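# Place the phone inside its case using two arms

## Task

Get the phone seated inside its case so that it stays there by itself once the robot lets go; then open the gripper and move the arms away from it.

## Robot and tools

Robot: two six-joint arms, left_arm and right_arm, each ending in a parallel two-finger gripper. Their bases sit in the scene frame at left_arm (-0.037, +0.247, 0) m with quat_wxyz (+0.995, 0, 0, +0.103), and right_arm (+0.003, -0.350, 0) m with quat_wxyz (+0.998, 0, 0, +0.070). The arm names are not image sides: left_arm is the one on the +y side.

Scene frame: origin on the table surface midway between the arms, +x out across the table, +z up. Each gripper's fingers point along its own +z and close along its own y. The reported hand point (end_effector_position) lies between the finger pads, roughly 1 cm short of the tips. It can be somewhat wrong, more so when the arm is stretched far.

execute_actions takes "actions", a list holding one item or nothing, plus an optional "pictures" boolean (images come by default).
- Empty list: just returns the current state.
- Move: {"rows": [...], "steps": n}, n from 1 to 15 (default 15), each step 1/30 s. Every row is one flat list of 14 numbers covering both arms: left_arm waist, shoulder, elbow, wrist pitch, wrist yaw, wrist roll, opening, then right_arm in the same seven-number order. Include all 14 even when one arm stays still (repeat its current values). One row is used per step; if rows run out, the last row keeps being applied. Up to 15 rows.
- Wait: {"steps": n} with no rows, n up to 300; it returns when that many steps have passed since the previous result, with no new command.
A call that is rejected sends nothing to the robot.

Joint numbers are absolute target angles in radians, in the same form printed under Joint positions, not offsets. Stated ranges for each arm: waist -2.618 to 3.054, shoulder 0.000 to 3.142, elbow 0.000 to 3.142, wrist pitch -1.571 to 1.571, wrist yaw -1.571 to 1.571, wrist roll -2.094 to 2.094. A target more than 0.036 rad beyond a range end, and farther out than the joint's last reported angle, is refused. Real stops may differ from the stated ones by up to 0.036 rad; commands beyond a real stop are clipped, and the result then says "joint sent to its limit" (possibly about an earlier move still running). Friction can leave a joint up to about 0.031 rad short, so tiny changes may do nothing.

Opening is the seventh number per arm, absolute, from -1 (closed) to +1 (fully open, pad gap 0.094 m). grip_measured reports the actual finger opening on that same scale; each gripper's reading has its own fixed error of up to about 1 mm. Away from the ends, fingers go to where grip_measured would equal your number. To hold something, command a value below grip_measured: roughly 0.03 below for a firm hold, closer for a gentler one. Pad force tops out near 50 to 62 N (sometimes less), weaker on parts under about 2 mm thick, with a brief spike on contact.

Speed: each step, a joint's target is limited to a lead over its measured angle: waist 0.202, shoulder 0.258, elbow 0.238, wrist pitch 0.573, wrist yaw and roll 0.522 rad. If the targets would shift the gripper more than 70 mm from where it is, all of that arm's targets are scaled back. Distant goals therefore need several calls.

Between calls the arms keep heading to the last row sent, including while you think or wait, until motion has nearly stopped or a step is HELD. After that, only a new action moves them further, though fingers still finishing a close or open keep going.

Result lines: a state line per arm with gripper position (m) and quat_wxyz in the scene frame; Joint positions and Joint velocities per arm (six joints in rad and rad/s, then pad gap in m and m/s); grip_measured; "joint command not followed" means a clearance check altered or blocked some joint targets while the rest of the row ran; HELD marks steps where all or part of your row was not sent; MOTOR HOT appears from 75 °C.

Motor heat: carrying load warms motors, even while idle in thought. At 90 °C the hot arm halts for 10 s (that threshold is then suspended on that arm for 5 minutes, after which 90 °C or more halts it again); at 100 °C that arm's motors and gripper go limp and it drops. Both show as OVER-TEMPERATURE FAULT. Avoid long holds.

Cameras: cam_head_left, cam_head_right, cam_high, cam_low (504x504 each), cam_left_wrist, cam_right_wrist (616x616), returned in that order. zoom_image takes "camera" (one of those names) and "region" [x0, y0, x1, y1] in pixels of that camera's latest image, origin top-left, at most 504 by 504; it gives a closer look and moves nothing.

read_manual with optional "section" (only "licences") returns the URDF licence texts; no motion.

finished_scene takes "scene", the integer of the current scene; it ends and grades it irreversibly, and the result tells you whether it succeeded and gives the next task if any. Call it only after the phone rests in the case unaided and the grippers are open and clear. Replying without any tool call ends everything.

Avoid: knocking or dropping rigid objects off the table (instant failure), slips, slams, hard impacts or heavy pushing, and letting the two arms collide or press on each other. Wrist cameras on mounts add bulk near the gripper that the URDF omits. Loose objects may occasionally get a brief nudge from outside, so check positions before grasping and before finishing. Smooth, economical motion is preferred.

Each tool is called after "Emit:" in YAML: its name, and indented under it one key for each argument.

## Session

Emit:
execute_actions:
  actions: []

Scene clock: 0.00 s of 4200.00 s.
left_arm: end_effector_position=(+0.1184, +0.4109, +0.1065) grip_measured=+1.000 end_effector_quat_wxyz=(-0.129, +0.221, +0.927, +0.275) | right_arm: end_effector_position=(+0.2489, -0.7226, +0.2666) grip_measured=+1.000 end_effector_quat_wxyz=(+0.577, +0.729, +0.364, +0.050)
Joint positions: left_arm=[ 0.158  1.227  0.821 -1.053 -0.608  0.866  0.094] | right_arm=[-1.107  1.355  1.021 -0.001  0.052  1.212  0.094]
Joint velocities: left_arm=[ 0.007 -0.002  0.002 -0.022  0.022 -0.022  0.   ] | right_arm=[-0.002  0.002  0.007  0.037  0.022  0.007  0.   ]

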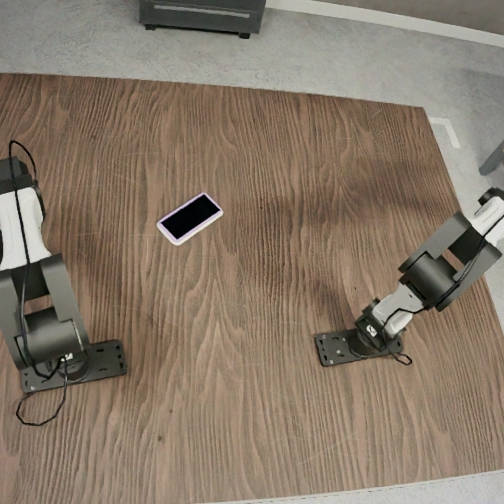

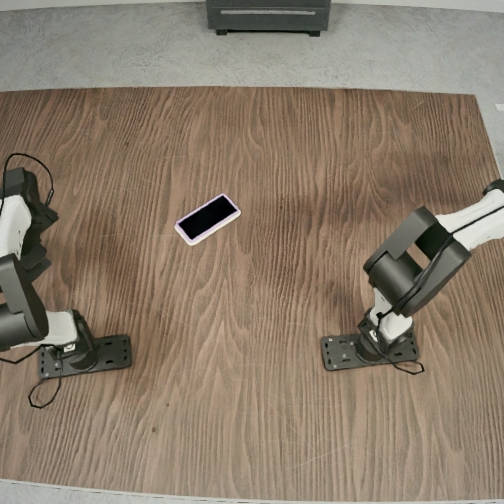

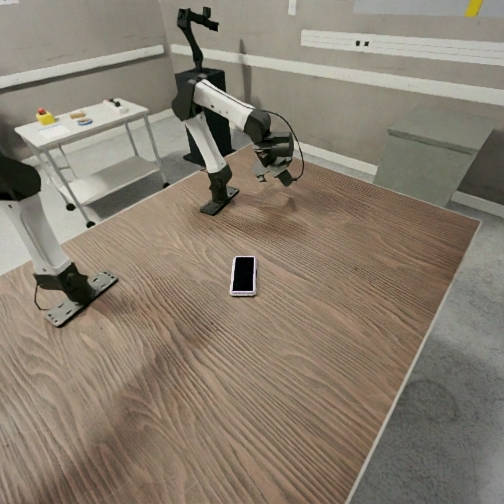

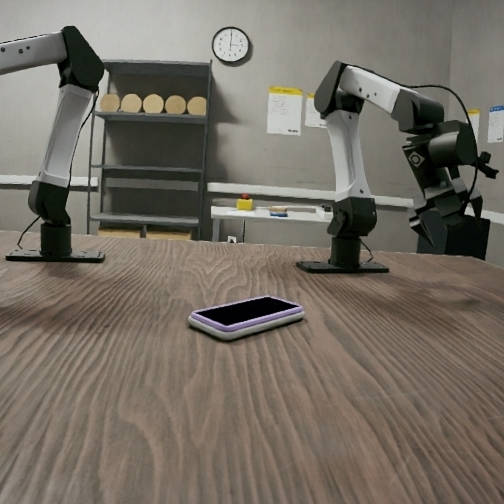

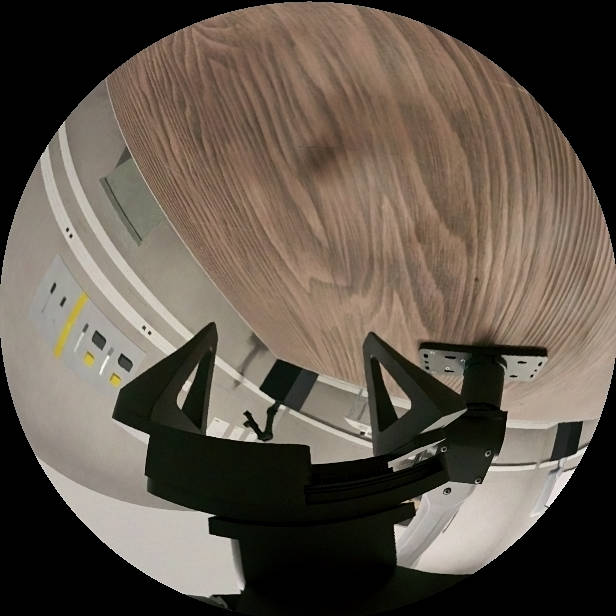

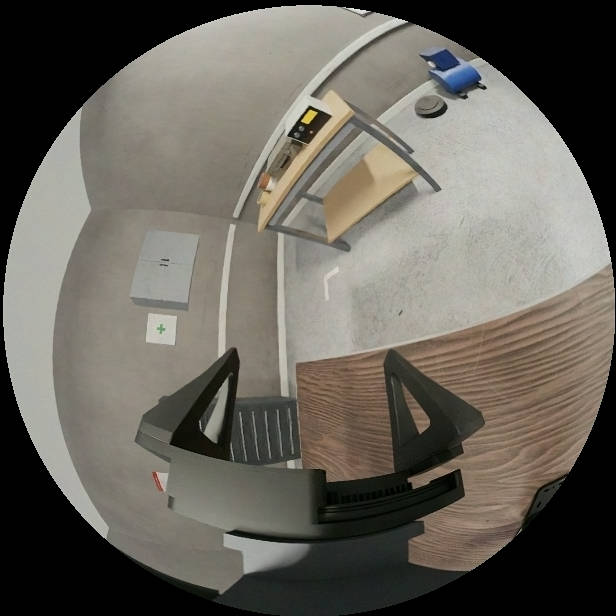

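Emit:
execute_actions:
  actions:
    - {"rows":[[-0.2,1.4,1.3,-1.05,0,0,-1,-1.107,1.355,1.021,0,0.052,1.212,1],[-0.2,1.4,1.3,-1.05,0,0,-1,-1.107,1.355,1.021,0,0.052,1.212,1],[-0.2,1.5,1.4,-1.05,0,0,-1,-1.107,1.355,1.021,0,0.052,1.212,1],[-0.5,1.7,1.6,-1.05,0,0,-1,-1.107,1.355,1.021,0,0.052,1.212,1],[-0.5,1.8,1.7,-1.05,0,0,-1,-1.107,1.355,1.021,0,0.052,1.212,1],[-0.764,1.9,1.8,-1.05,0,0,-1,-1.107,1.355,1.021,0,0.052,1.212,1],[-0.764,2.0,1.85,-1.05,0,0,-1,-1.107,1.355,1.021,0,0.052,1.212,1],[-0.764,2.14,1.87,-1.06,0,0,-1,-1.107,1.355,1.021,0,0.052,1.212,1]],"steps":15}
  pictures: false

Emit:
execute_actions:
  actions:
    - {"steps":25}

Emit:
zoom_image:
  camera: "cam_low"
  region: [170, 250, 330, 370]

Scene clock: 9.80 s of 4200.00 s.
left_arm: end_effector_position=(+0.3397, +0.1744, +0.0642) grip_measured=-0.996 end_effector_quat_wxyz=(+0.041, +0.199, +0.978, +0.056) | right_arm: end_effector_position=(+0.2489, -0.7226, +0.2666) grip_measured=+1.000 end_effector_quat_wxyz=(+0.577, +0.729, +0.364, +0.050)
Joint positions: left_arm=[-0.447  1.948  1.505 -1.051 -0.115  0.164  0.   ] | right_arm=[-1.107  1.355  1.021 -0.001  0.052  1.212  0.094]
Joint velocities: left_arm=[-1.155  1.556  1.419  0.007  0.447 -0.608 -0.001] | right_arm=[-0.002 -0.007 -0.007 -0.022  0.007  0.022  0.   ]
Steps of this call (steps 1 to 90: nothing new was sent; then 6.30 s passed at rest; steps 91 to 105: all 15 steps of this action). Readings (joint positions):
91: left_arm=[0.143 1.240 0.838 -1.069 -0.571 0.818] | right_arm=[-1.107 1.355 1.021 -0.001 0.052 1.212]
92: left_arm=[0.103 1.269 0.875 -1.081 -0.512 0.756] | right_arm=[-1.107 1.355 1.021 -0.001 0.052 1.212]
94: left_arm=[0.017 1.351 0.966 -1.078 -0.404 0.638] | right_arm=[-1.107 1.355 1.021 -0.001 0.052 1.212]
98: left_arm=[-0.152 1.560 1.159 -1.067 -0.251 0.401] | right_arm=[-1.107 1.355 1.021 -0.001 0.052 1.212]
105: the state above

Scene clock: 10.63 s of 4200.00 s.
left_arm: end_effector_position=(+0.3639, -0.0026, +0.0839) grip_measured=-0.996 end_effector_quat_wxyz=(+0.115, +0.278, +0.953, -0.027) | right_arm: end_effector_position=(+0.2489, -0.7226, +0.2666) grip_measured=+1.000 end_effector_quat_wxyz=(+0.577, +0.729, +0.364, +0.050)
Joint positions: left_arm=[-0.766  2.142  1.852 -1.045 -0.01   0.009  0.   ] | right_arm=[-1.107  1.355  1.021 -0.001  0.052  1.212  0.094]
Joint velocities: left_arm=[-0.007  0.007  0.002 -0.051  0.037 -0.022 -0.   ] | right_arm=[ 0.007 -0.002  0.022 -0.022 -0.051  0.022  0.   ]
Steps of this call (steps 1 to 25: the robot went on to your last target). Readings (joint positions):
1: left_arm=[-0.488 1.999 1.554 -1.049 -0.104 0.144] | right_arm=[-1.107 1.355 1.021 -0.001 0.052 1.212]
2: left_arm=[-0.531 2.045 1.600 -1.048 -0.094 0.127] | right_arm=[-1.107 1.355 1.021 -0.001 0.052 1.212]
4: left_arm=[-0.616 2.111 1.684 -1.045 -0.077 0.099] | right_arm=[-1.107 1.355 1.021 -0.001 0.052 1.212]
8: left_arm=[-0.762 2.154 1.818 -1.043 -0.035 0.049] | right_arm=[-1.107 1.355 1.021 -0.001 0.052 1.212]
25: the state above

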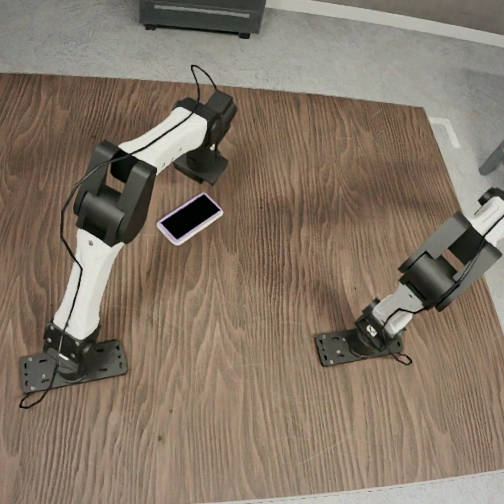

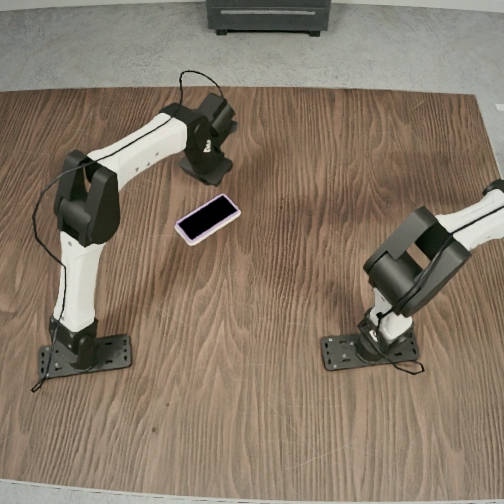

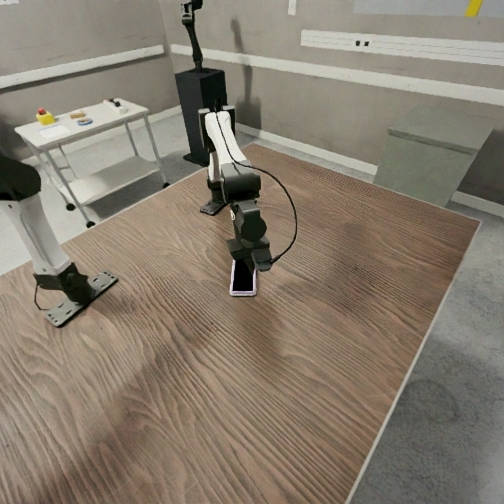

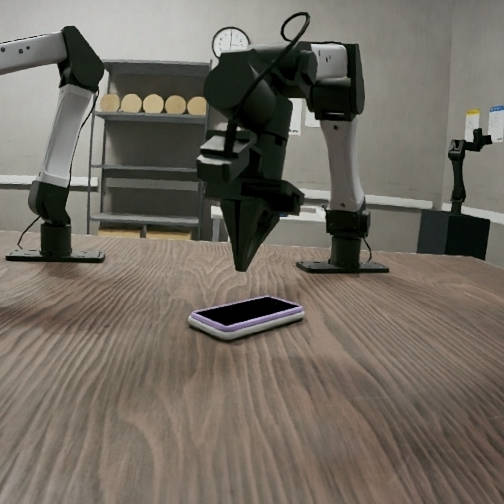

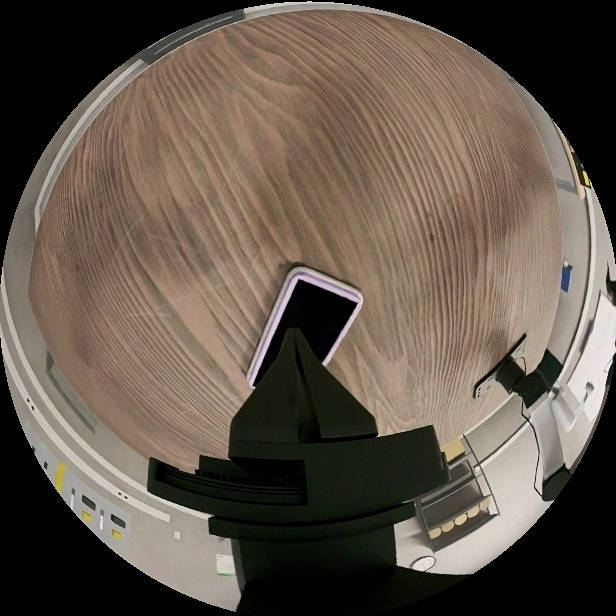

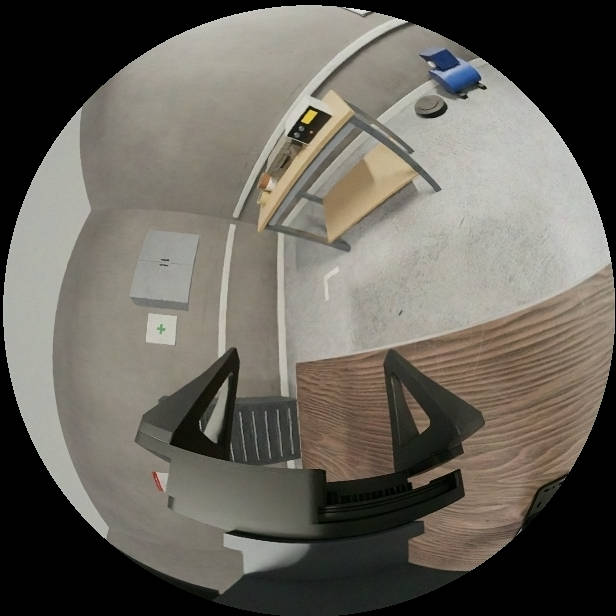

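Region (170, 250, 330, 370) of cam_low's 504x504 image, scaled by 3.150, with more detail than that image has; it fills the top 378 rows of this view, and the rest is white.

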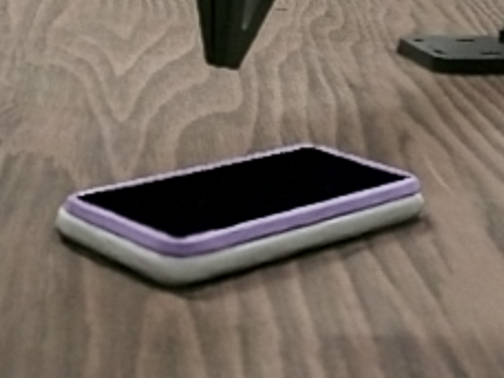

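Emit:
execute_actions:
  actions:
    - {"rows":[[-0.764,2.18,1.83,-1.06,0,0,-1,-1.107,1.355,1.021,0,0.052,1.212,1],[-0.764,2.2,1.83,-1.06,0,0,-1,-1.107,1.355,1.021,0,0.052,1.212,1],[-0.764,2.215,1.83,-1.06,0,0,-1,-1.107,1.355,1.021,0,0.052,1.212,1],[-0.764,2.225,1.83,-1.06,0,0,-1,-1.107,1.355,1.021,0,0.052,1.212,1]],"steps":10}

Emit:
zoom_image:
  camera: "cam_low"
  region: [170, 250, 330, 370]

Emit:
zoom_image:
  camera: "cam_head_right"
  region: [150, 160, 270, 260]

Scene clock: 17.07 s of 4200.00 s.
left_arm: end_effector_position=(+0.3598, -0.0000, +0.0441) grip_measured=-0.996 end_effector_quat_wxyz=(+0.072, +0.279, +0.958, -0.015) | right_arm: end_effector_position=(+0.2489, -0.7226, +0.2666) grip_measured=+1.000 end_effector_quat_wxyz=(+0.577, +0.729, +0.364, +0.050)
Joint positions: left_arm=[-0.766  2.23   1.852 -1.046 -0.01   0.008  0.   ] | right_arm=[-1.107  1.355  1.021 -0.001  0.052  1.212  0.094]
Joint velocities: left_arm=[ 0.007  0.046  0.027 -0.051 -0.081  0.051 -0.001] | right_arm=[-0.012  0.007 -0.022 -0.081  0.007 -0.037  0.   ]
Steps of this call (steps 1 to 15: the robot went on to your last target; steps 16 to 100: nothing new was sent; then 2.77 s passed at rest; steps 101 to 110: all 10 steps of this action). Readings (joint positions):
101: left_arm=[-0.766 2.144 1.852 -1.045 -0.010 0.008] | right_arm=[-1.107 1.355 1.021 -0.001 0.052 1.212]
102: left_arm=[-0.766 2.149 1.852 -1.045 -0.010 0.008] | right_arm=[-1.107 1.355 1.021 -0.001 0.052 1.212]
104: left_arm=[-0.766 2.168 1.852 -1.045 -0.010 0.008] | right_arm=[-1.107 1.355 1.021 -0.001 0.052 1.212]
108: left_arm=[-0.766 2.220 1.852 -1.045 -0.010 0.008] | right_arm=[-1.107 1.355 1.021 -0.001 0.052 1.212]
110: the state above

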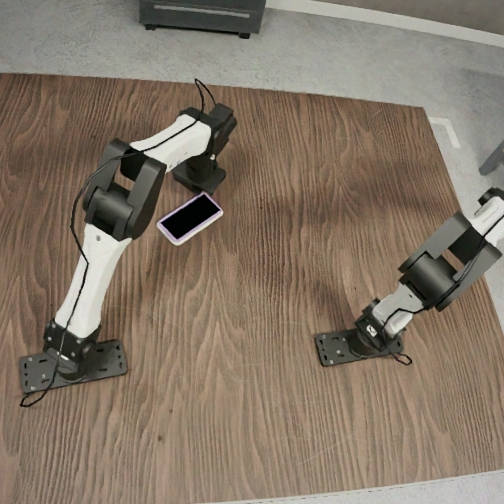

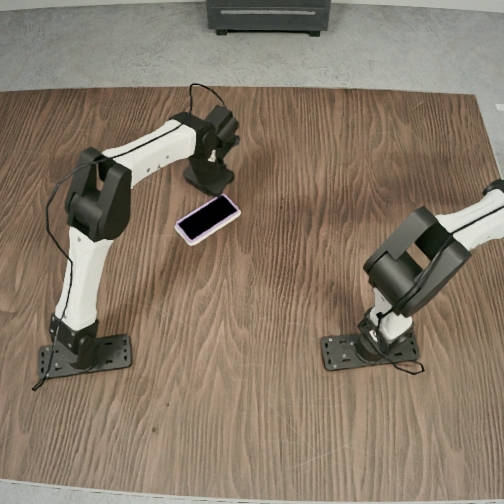

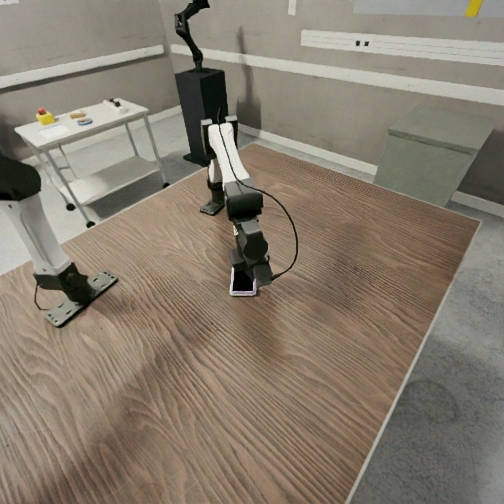

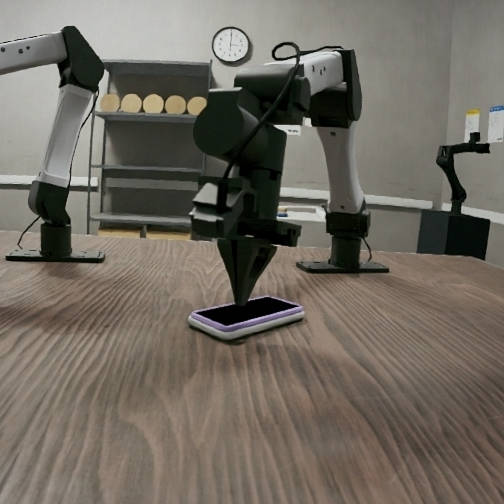

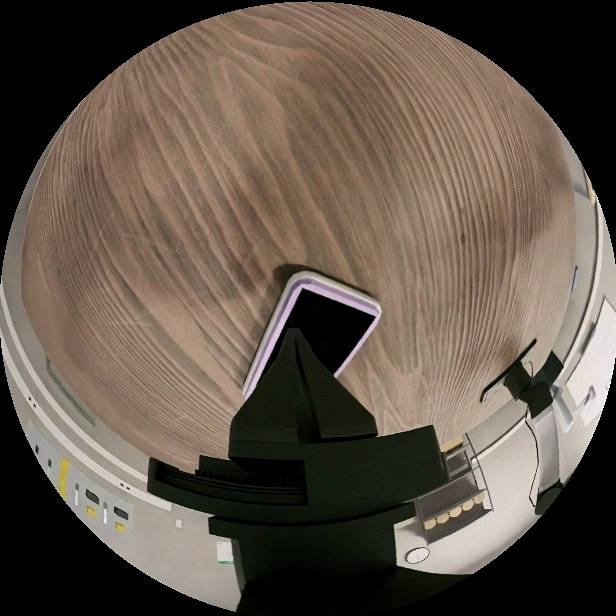

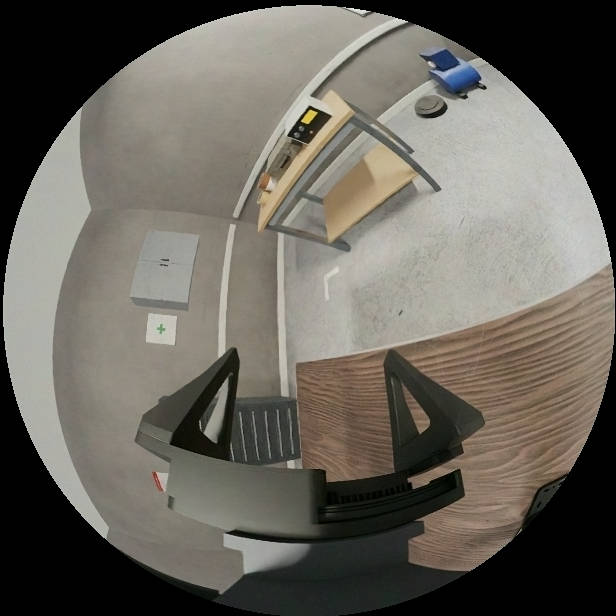

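Region (170, 250, 330, 370) of cam_low's 504x504 image, scaled by 3.150, with more detail than that image has; it fills the top 378 rows of this view, and the rest is white.

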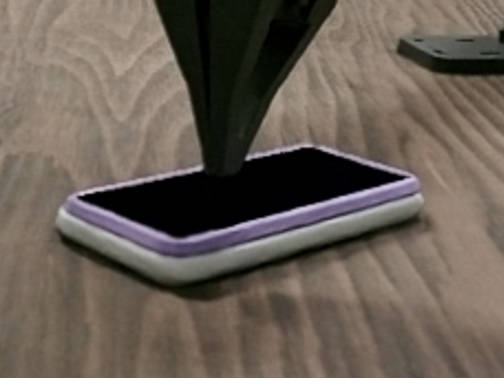

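Region (150, 160, 270, 260) of cam_head_right's 504x504 image, scaled by 4.200, with more detail than that image has.

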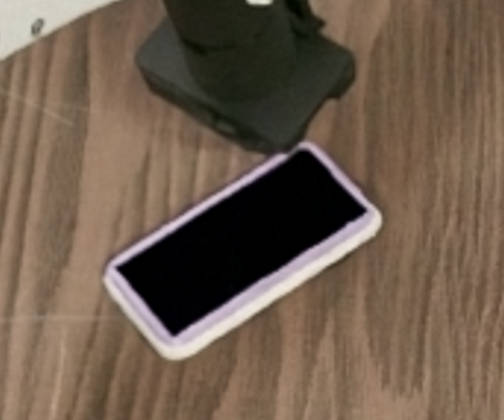

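Over the centre; press.

Emit:
execute_actions:
  actions:
    - {"rows":[[-0.764,2.25,1.83,-1.06,0,0,-1,-1.107,1.355,1.021,0,0.052,1.212,1],[-0.764,2.26,1.83,-1.06,0,0,-1,-1.107,1.355,1.021,0,0.052,1.212,1],[-0.764,2.27,1.83,-1.06,0,0,-1,-1.107,1.355,1.021,0,0.052,1.212,1],[-0.764,2.28,1.83,-1.06,0,0,-1,-1.107,1.355,1.021,0,0.052,1.212,1],[-0.764,2.29,1.83,-1.06,0,0,-1,-1.107,1.355,1.021,0,0.052,1.212,1],[-0.764,2.30,1.83,-1.06,0,0,-1,-1.107,1.355,1.021,0,0.052,1.212,1],[-0.764,2.31,1.83,-1.06,0,0,-1,-1.107,1.355,1.021,0,0.052,1.212,1],[-0.764,2.32,1.83,-1.06,0,0,-1,-1.107,1.355,1.021,0,0.052,1.212,1],[-0.764,2.33,1.83,-1.06,0,0,-1,-1.107,1.355,1.021,0,0.052,1.212,1]],"steps":15}

Emit:
zoom_image:
  camera: "cam_low"
  region: [170, 250, 330, 370]

Scene clock: 23.60 s of 4200.00 s.
left_arm: end_effector_position=(+0.3554, +0.0026, +0.0168) grip_measured=-0.996 end_effector_quat_wxyz=(+0.042, +0.279, +0.959, -0.007) | right_arm: end_effector_position=(+0.2489, -0.7226, +0.2666) grip_measured=+1.000 end_effector_quat_wxyz=(+0.577, +0.729, +0.364, +0.050)
Joint positions: left_arm=[-0.766  2.292  1.852 -1.046 -0.01   0.007  0.   ] | right_arm=[-1.107  1.355  1.021 -0.001  0.052  1.212  0.094]
Joint velocities: left_arm=[-0.007 -0.027  0.002  0.022 -0.037 -0.022  0.001] | right_arm=[-0.017  0.012  0.017  0.051 -0.022 -0.022  0.   ]
Steps of this call (steps 1 to 15: the robot went on to your last target; steps 16 to 100: nothing new was sent; then 2.70 s passed at rest; steps 101 to 115: all 15 steps of this action). Readings (joint positions):
101: left_arm=[-0.766 2.231 1.852 -1.047 -0.010 0.008] | right_arm=[-1.107 1.355 1.021 -0.001 0.052 1.212]
102: left_arm=[-0.766 2.232 1.852 -1.047 -0.010 0.008] | right_arm=[-1.107 1.355 1.021 -0.001 0.052 1.212]
104: left_arm=[-0.766 2.239 1.852 -1.047 -0.010 0.008] | right_arm=[-1.107 1.355 1.021 -0.001 0.052 1.212]
108: left_arm=[-0.766 2.280 1.852 -1.047 -0.010 0.008] | right_arm=[-1.107 1.355 1.021 -0.001 0.052 1.212]
115: the state above

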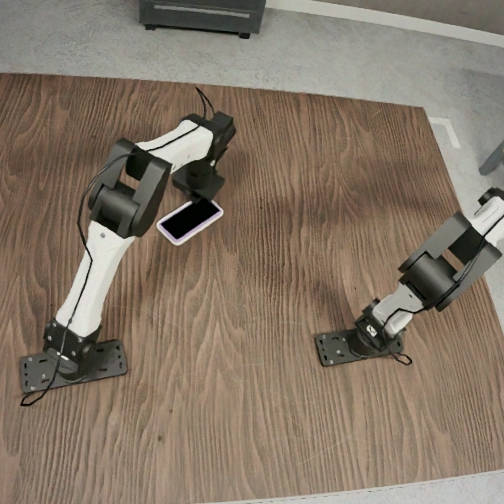

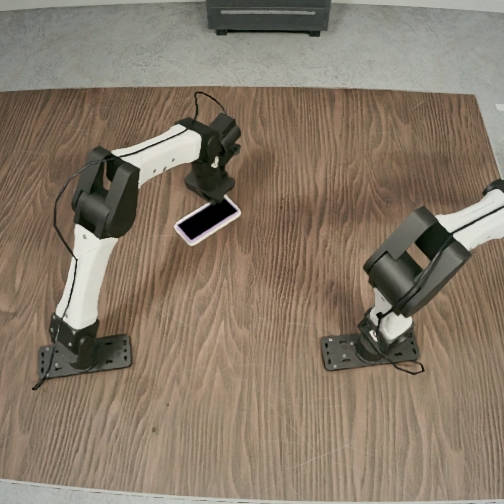

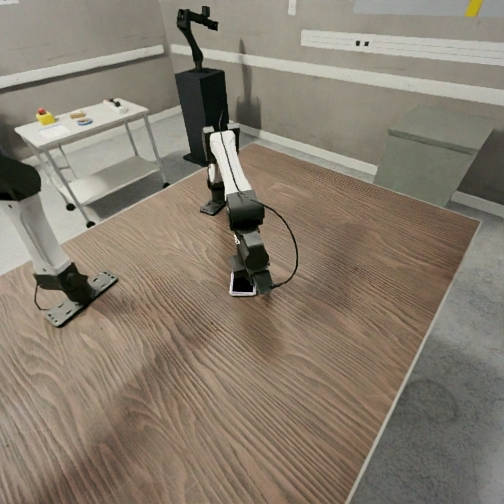

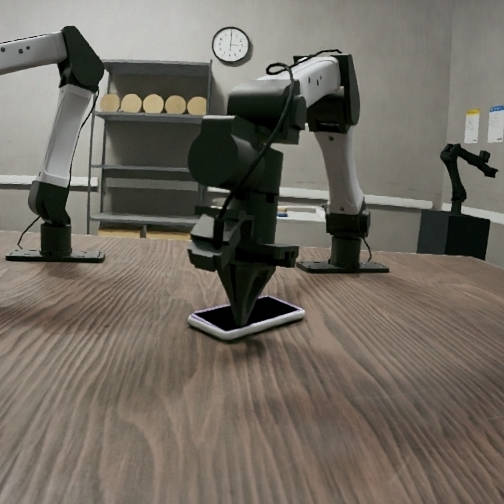

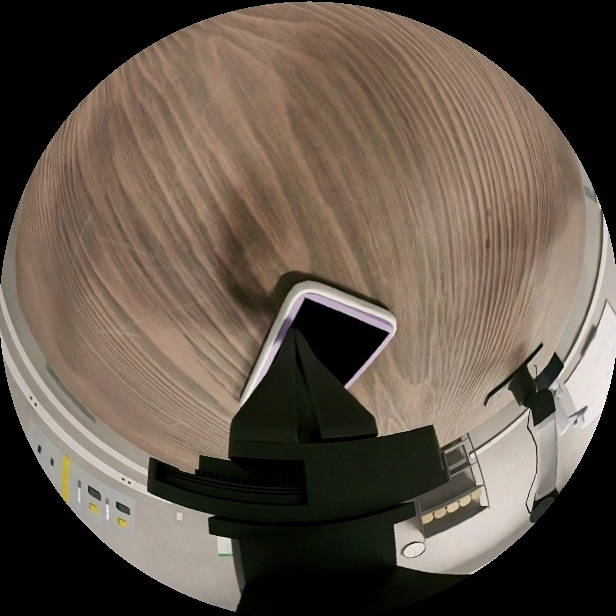

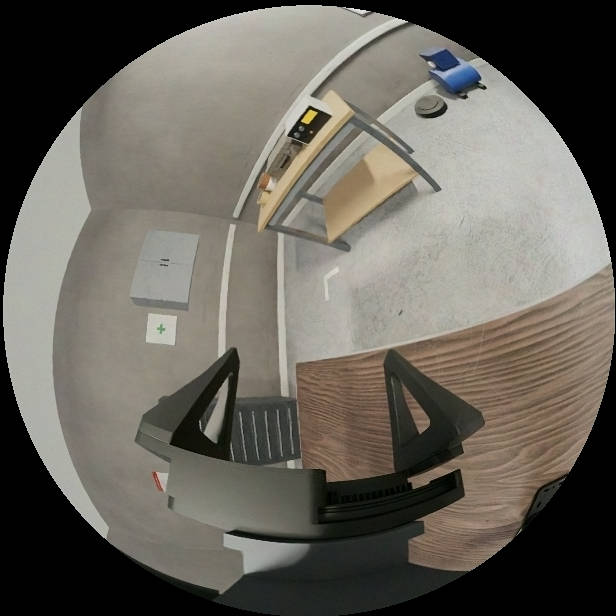

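Region (170, 250, 330, 370) of cam_low's 504x504 image, scaled by 3.150, with more detail than that image has; it fills the top 378 rows of this view, and the rest is white.

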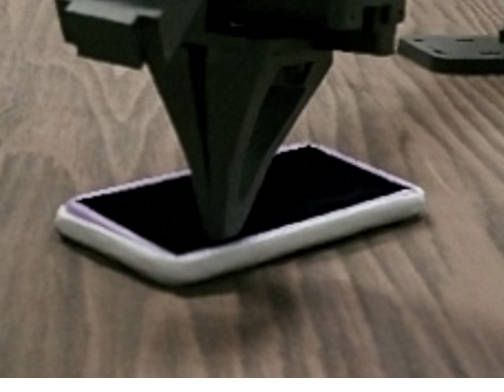

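Emit:
execute_actions:
  actions:
    - {"rows":[[-0.764,2.24,1.83,-1.06,0,0,-1,-1.107,1.355,1.021,0,0.052,1.212,1],[-0.764,2.18,1.83,-1.06,0,0,-1,-1.107,1.355,1.021,0,0.052,1.212,1],[-0.764,2.05,1.8,-1.06,0,0,-1,-1.107,1.355,1.021,0,0.052,1.212,1],[-0.6,2.0,1.75,-1.06,0,0,-1,-1.107,1.355,1.021,0,0.052,1.212,1]],"steps":15}

Emit:
zoom_image:
  camera: "cam_low"
  region: [170, 250, 330, 370]

Emit:
zoom_image:
  camera: "cam_head_right"
  region: [150, 160, 270, 260]

Emit:
zoom_image:
  camera: "cam_left_wrist"
  region: [200, 150, 500, 400]

Scene clock: 30.73 s of 4200.00 s.
left_arm: end_effector_position=(+0.3867, +0.0791, +0.1333) grip_measured=-0.996 end_effector_quat_wxyz=(+0.159, +0.188, +0.969, -0.027) | right_arm: end_effector_position=(+0.2489, -0.7226, +0.2666) grip_measured=+1.000 end_effector_quat_wxyz=(+0.577, +0.729, +0.364, +0.050)
Joint positions: left_arm=[-0.585  1.981  1.784 -1.049 -0.006  0.006  0.   ] | right_arm=[-1.107  1.355  1.021 -0.001  0.052  1.212  0.094]
Joint velocities: left_arm=[-0.168  0.11  -0.022 -0.066 -0.081 -0.066 -0.   ] | right_arm=[ 0.002 -0.017  0.007 -0.095 -0.007  0.081  0.   ]
Steps of this call (steps 1 to 15: the robot went on to your last target; steps 16 to 100: nothing new was sent; then 3.30 s passed at rest; steps 101 to 115: all 15 steps of this action). Readings (joint positions):
101: left_arm=[-0.766 2.286 1.852 -1.046 -0.010 0.007] | right_arm=[-1.107 1.355 1.021 -0.001 0.052 1.212]
102: left_arm=[-0.766 2.276 1.849 -1.048 -0.010 0.007] | right_arm=[-1.107 1.355 1.021 -0.001 0.052 1.212]
104: left_arm=[-0.758 2.217 1.817 -1.048 -0.006 0.007] | right_arm=[-1.107 1.355 1.021 -0.001 0.052 1.212]
108: left_arm=[-0.652 2.057 1.784 -1.049 0.000 0.007] | right_arm=[-1.107 1.355 1.021 -0.001 0.052 1.212]
115: the state above

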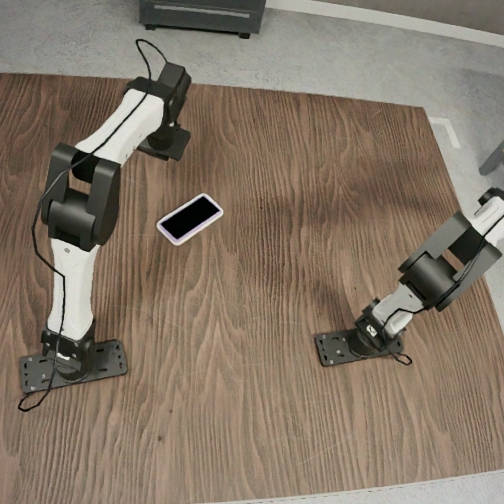

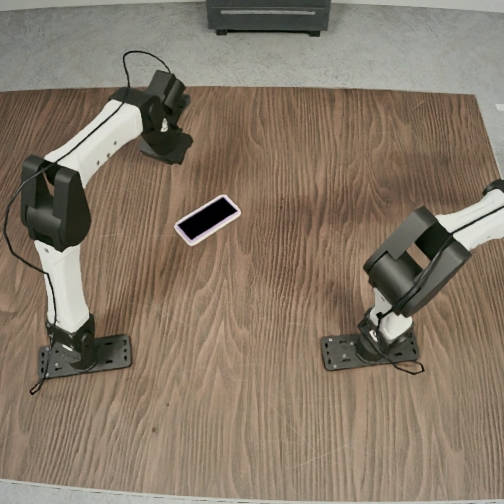

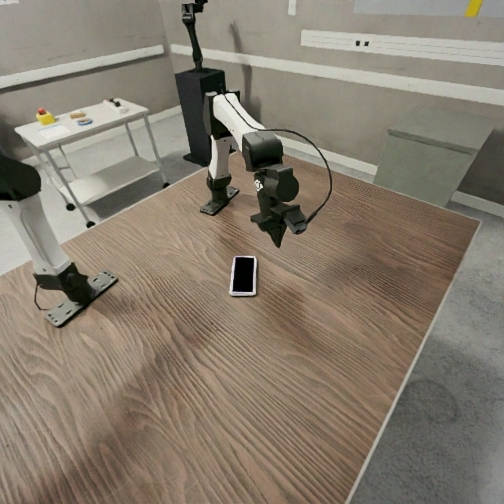

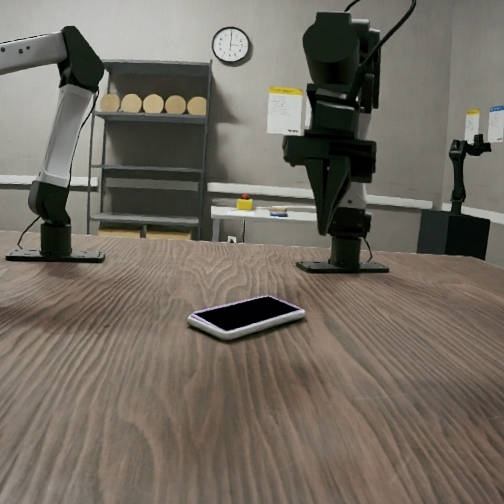

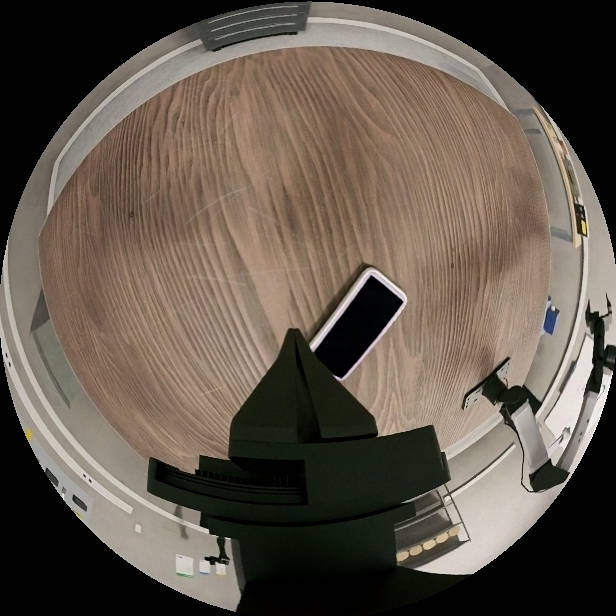

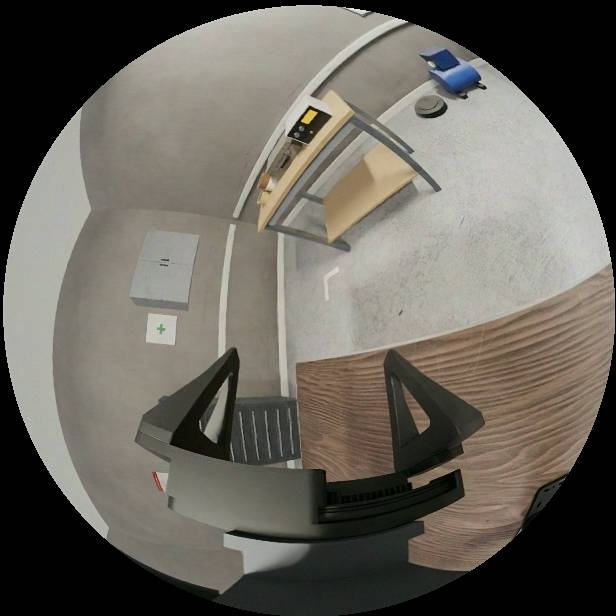

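Region (170, 250, 330, 370) of cam_low's 504x504 image, scaled by 3.150, with more detail than that image has; it fills the top 378 rows of this view, and the rest is white.

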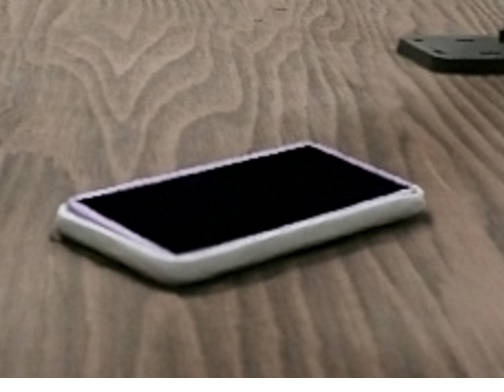

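Region (150, 160, 270, 260) of cam_head_right's 504x504 image, scaled by 4.200, with more detail than that image has.

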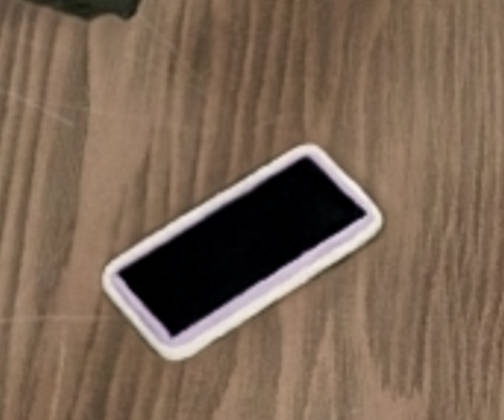

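Region (200, 150, 500, 400) of cam_left_wrist's 616x616 image, scaled by 1.680, with more detail than that image has.

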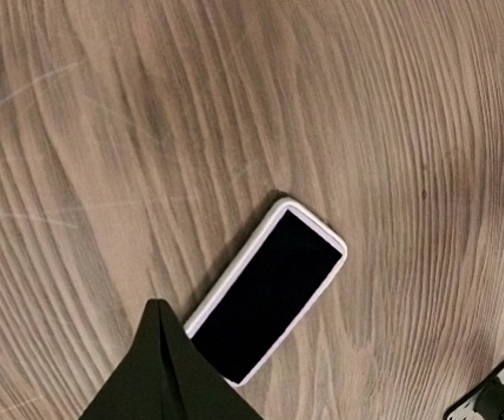

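Emit:
execute_actions:
  actions:
    - {"rows":[[-0.805,2.0,1.76,-1.05,0,0,-1,-1.107,1.355,1.021,0,0.052,1.212,1],[-0.805,2.03,1.76,-1.05,0,0,-1,-1.107,1.355,1.021,0,0.052,1.212,1],[-0.805,2.06,1.76,-1.05,0,0,-1,-1.107,1.355,1.021,0,0.052,1.212,1],[-0.805,2.09,1.76,-1.05,0,0,-1,-1.107,1.355,1.021,0,0.052,1.212,1],[-0.805,2.11,1.76,-1.05,0,0,-1,-1.107,1.355,1.021,0,0.052,1.212,1],[-0.805,2.13,1.76,-1.05,0,0,-1,-1.107,1.355,1.021,0,0.052,1.212,1],[-0.805,2.15,1.76,-1.05,0,0,-1,-1.107,1.355,1.021,0,0.052,1.212,1],[-0.805,2.17,1.76,-1.05,0,0,-1,-1.107,1.355,1.021,0,0.052,1.212,1]],"steps":15}

Emit:
zoom_image:
  camera: "cam_low"
  region: [170, 250, 330, 370]

Scene clock: 37.70 s of 4200.00 s.
left_arm: end_effector_position=(+0.3302, -0.0068, +0.0380) grip_measured=-0.996 end_effector_quat_wxyz=(+0.048, +0.299, +0.953, -0.016) | right_arm: end_effector_position=(+0.2489, -0.7226, +0.2666) grip_measured=+1.000 end_effector_quat_wxyz=(+0.577, +0.729, +0.364, +0.050)
Joint positions: left_arm=[-0.809  2.191  1.768 -1.047  0.002  0.005  0.   ] | right_arm=[-1.107  1.355  1.021 -0.001  0.052  1.212  0.094]
Joint velocities: left_arm=[ 0.066 -0.061  0.002  0.022 -0.022 -0.022 -0.002] | right_arm=[-0.007 -0.012 -0.002  0.022 -0.037 -0.007  0.   ]
Steps of this call (steps 1 to 30: the robot went on to your last target; steps 31 to 120: nothing new was sent; then 2.47 s passed at rest; steps 121 to 135: all 15 steps of this action). Readings (joint positions):
121: left_arm=[-0.610 1.990 1.784 -1.049 -0.012 0.005] | right_arm=[-1.107 1.355 1.021 -0.001 0.052 1.212]
122: left_arm=[-0.635 1.992 1.784 -1.049 -0.017 0.005] | right_arm=[-1.107 1.355 1.021 -0.001 0.052 1.212]
124: left_arm=[-0.717 2.007 1.784 -1.048 -0.017 0.005] | right_arm=[-1.107 1.355 1.021 -0.001 0.052 1.212]
128: left_arm=[-0.830 2.103 1.784 -1.046 -0.001 0.005] | right_arm=[-1.107 1.355 1.021 -0.001 0.052 1.212]
135: the state above

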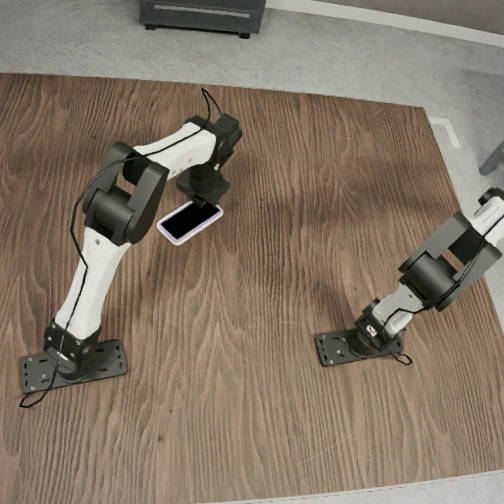

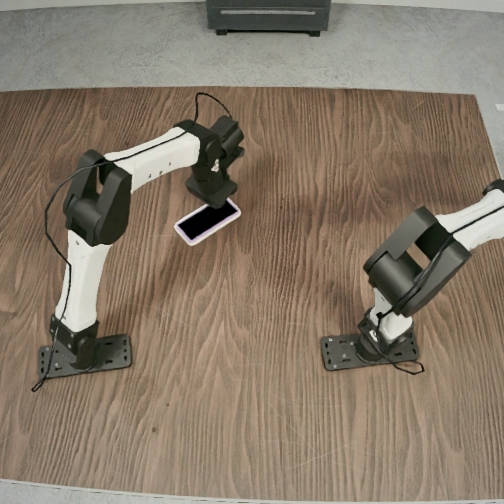

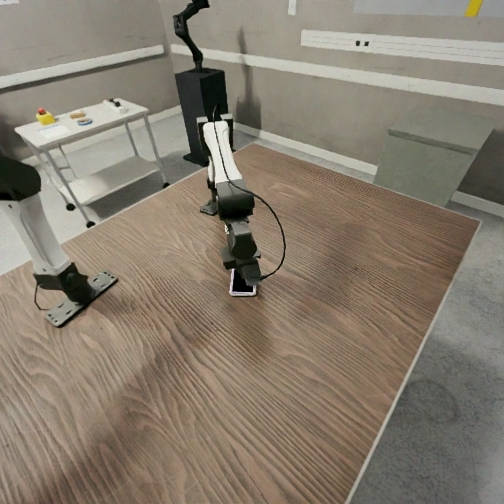

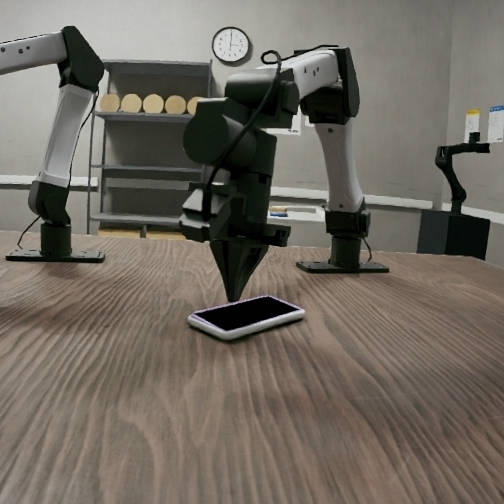

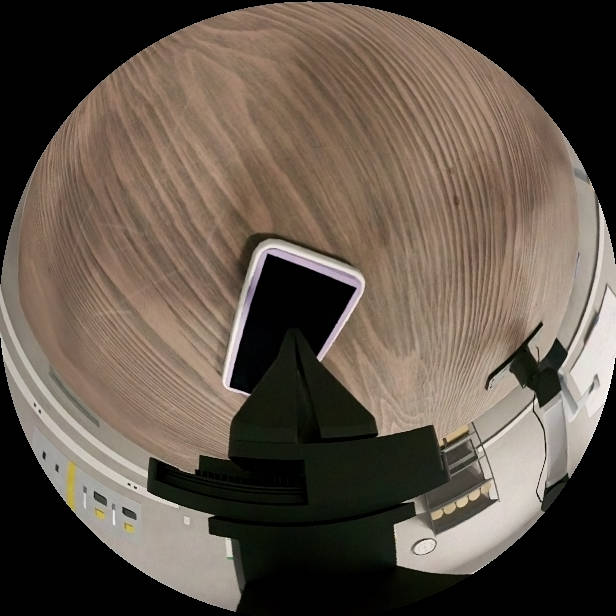

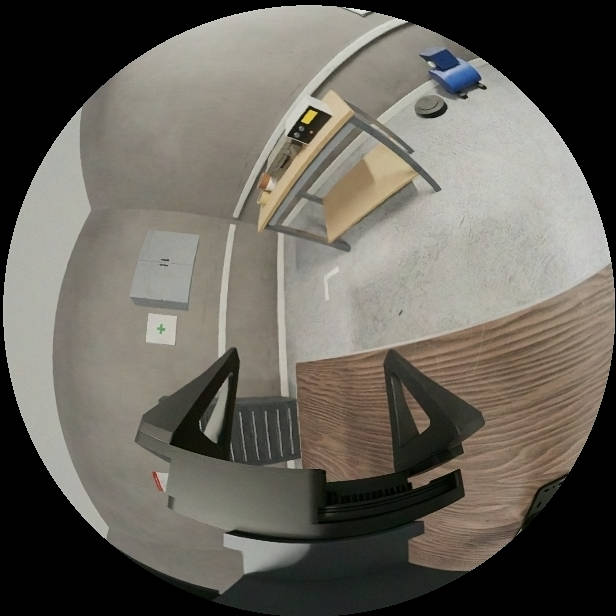

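Region (170, 250, 330, 370) of cam_low's 504x504 image, scaled by 3.150, with more detail than that image has; it fills the top 378 rows of this view, and the rest is white.

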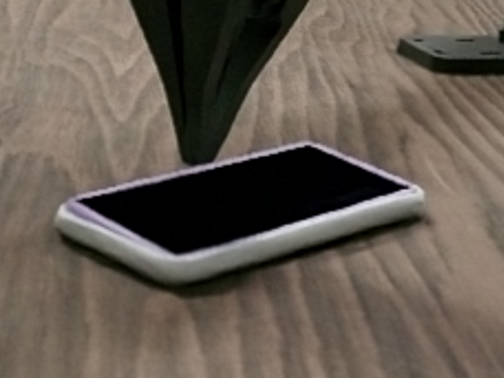

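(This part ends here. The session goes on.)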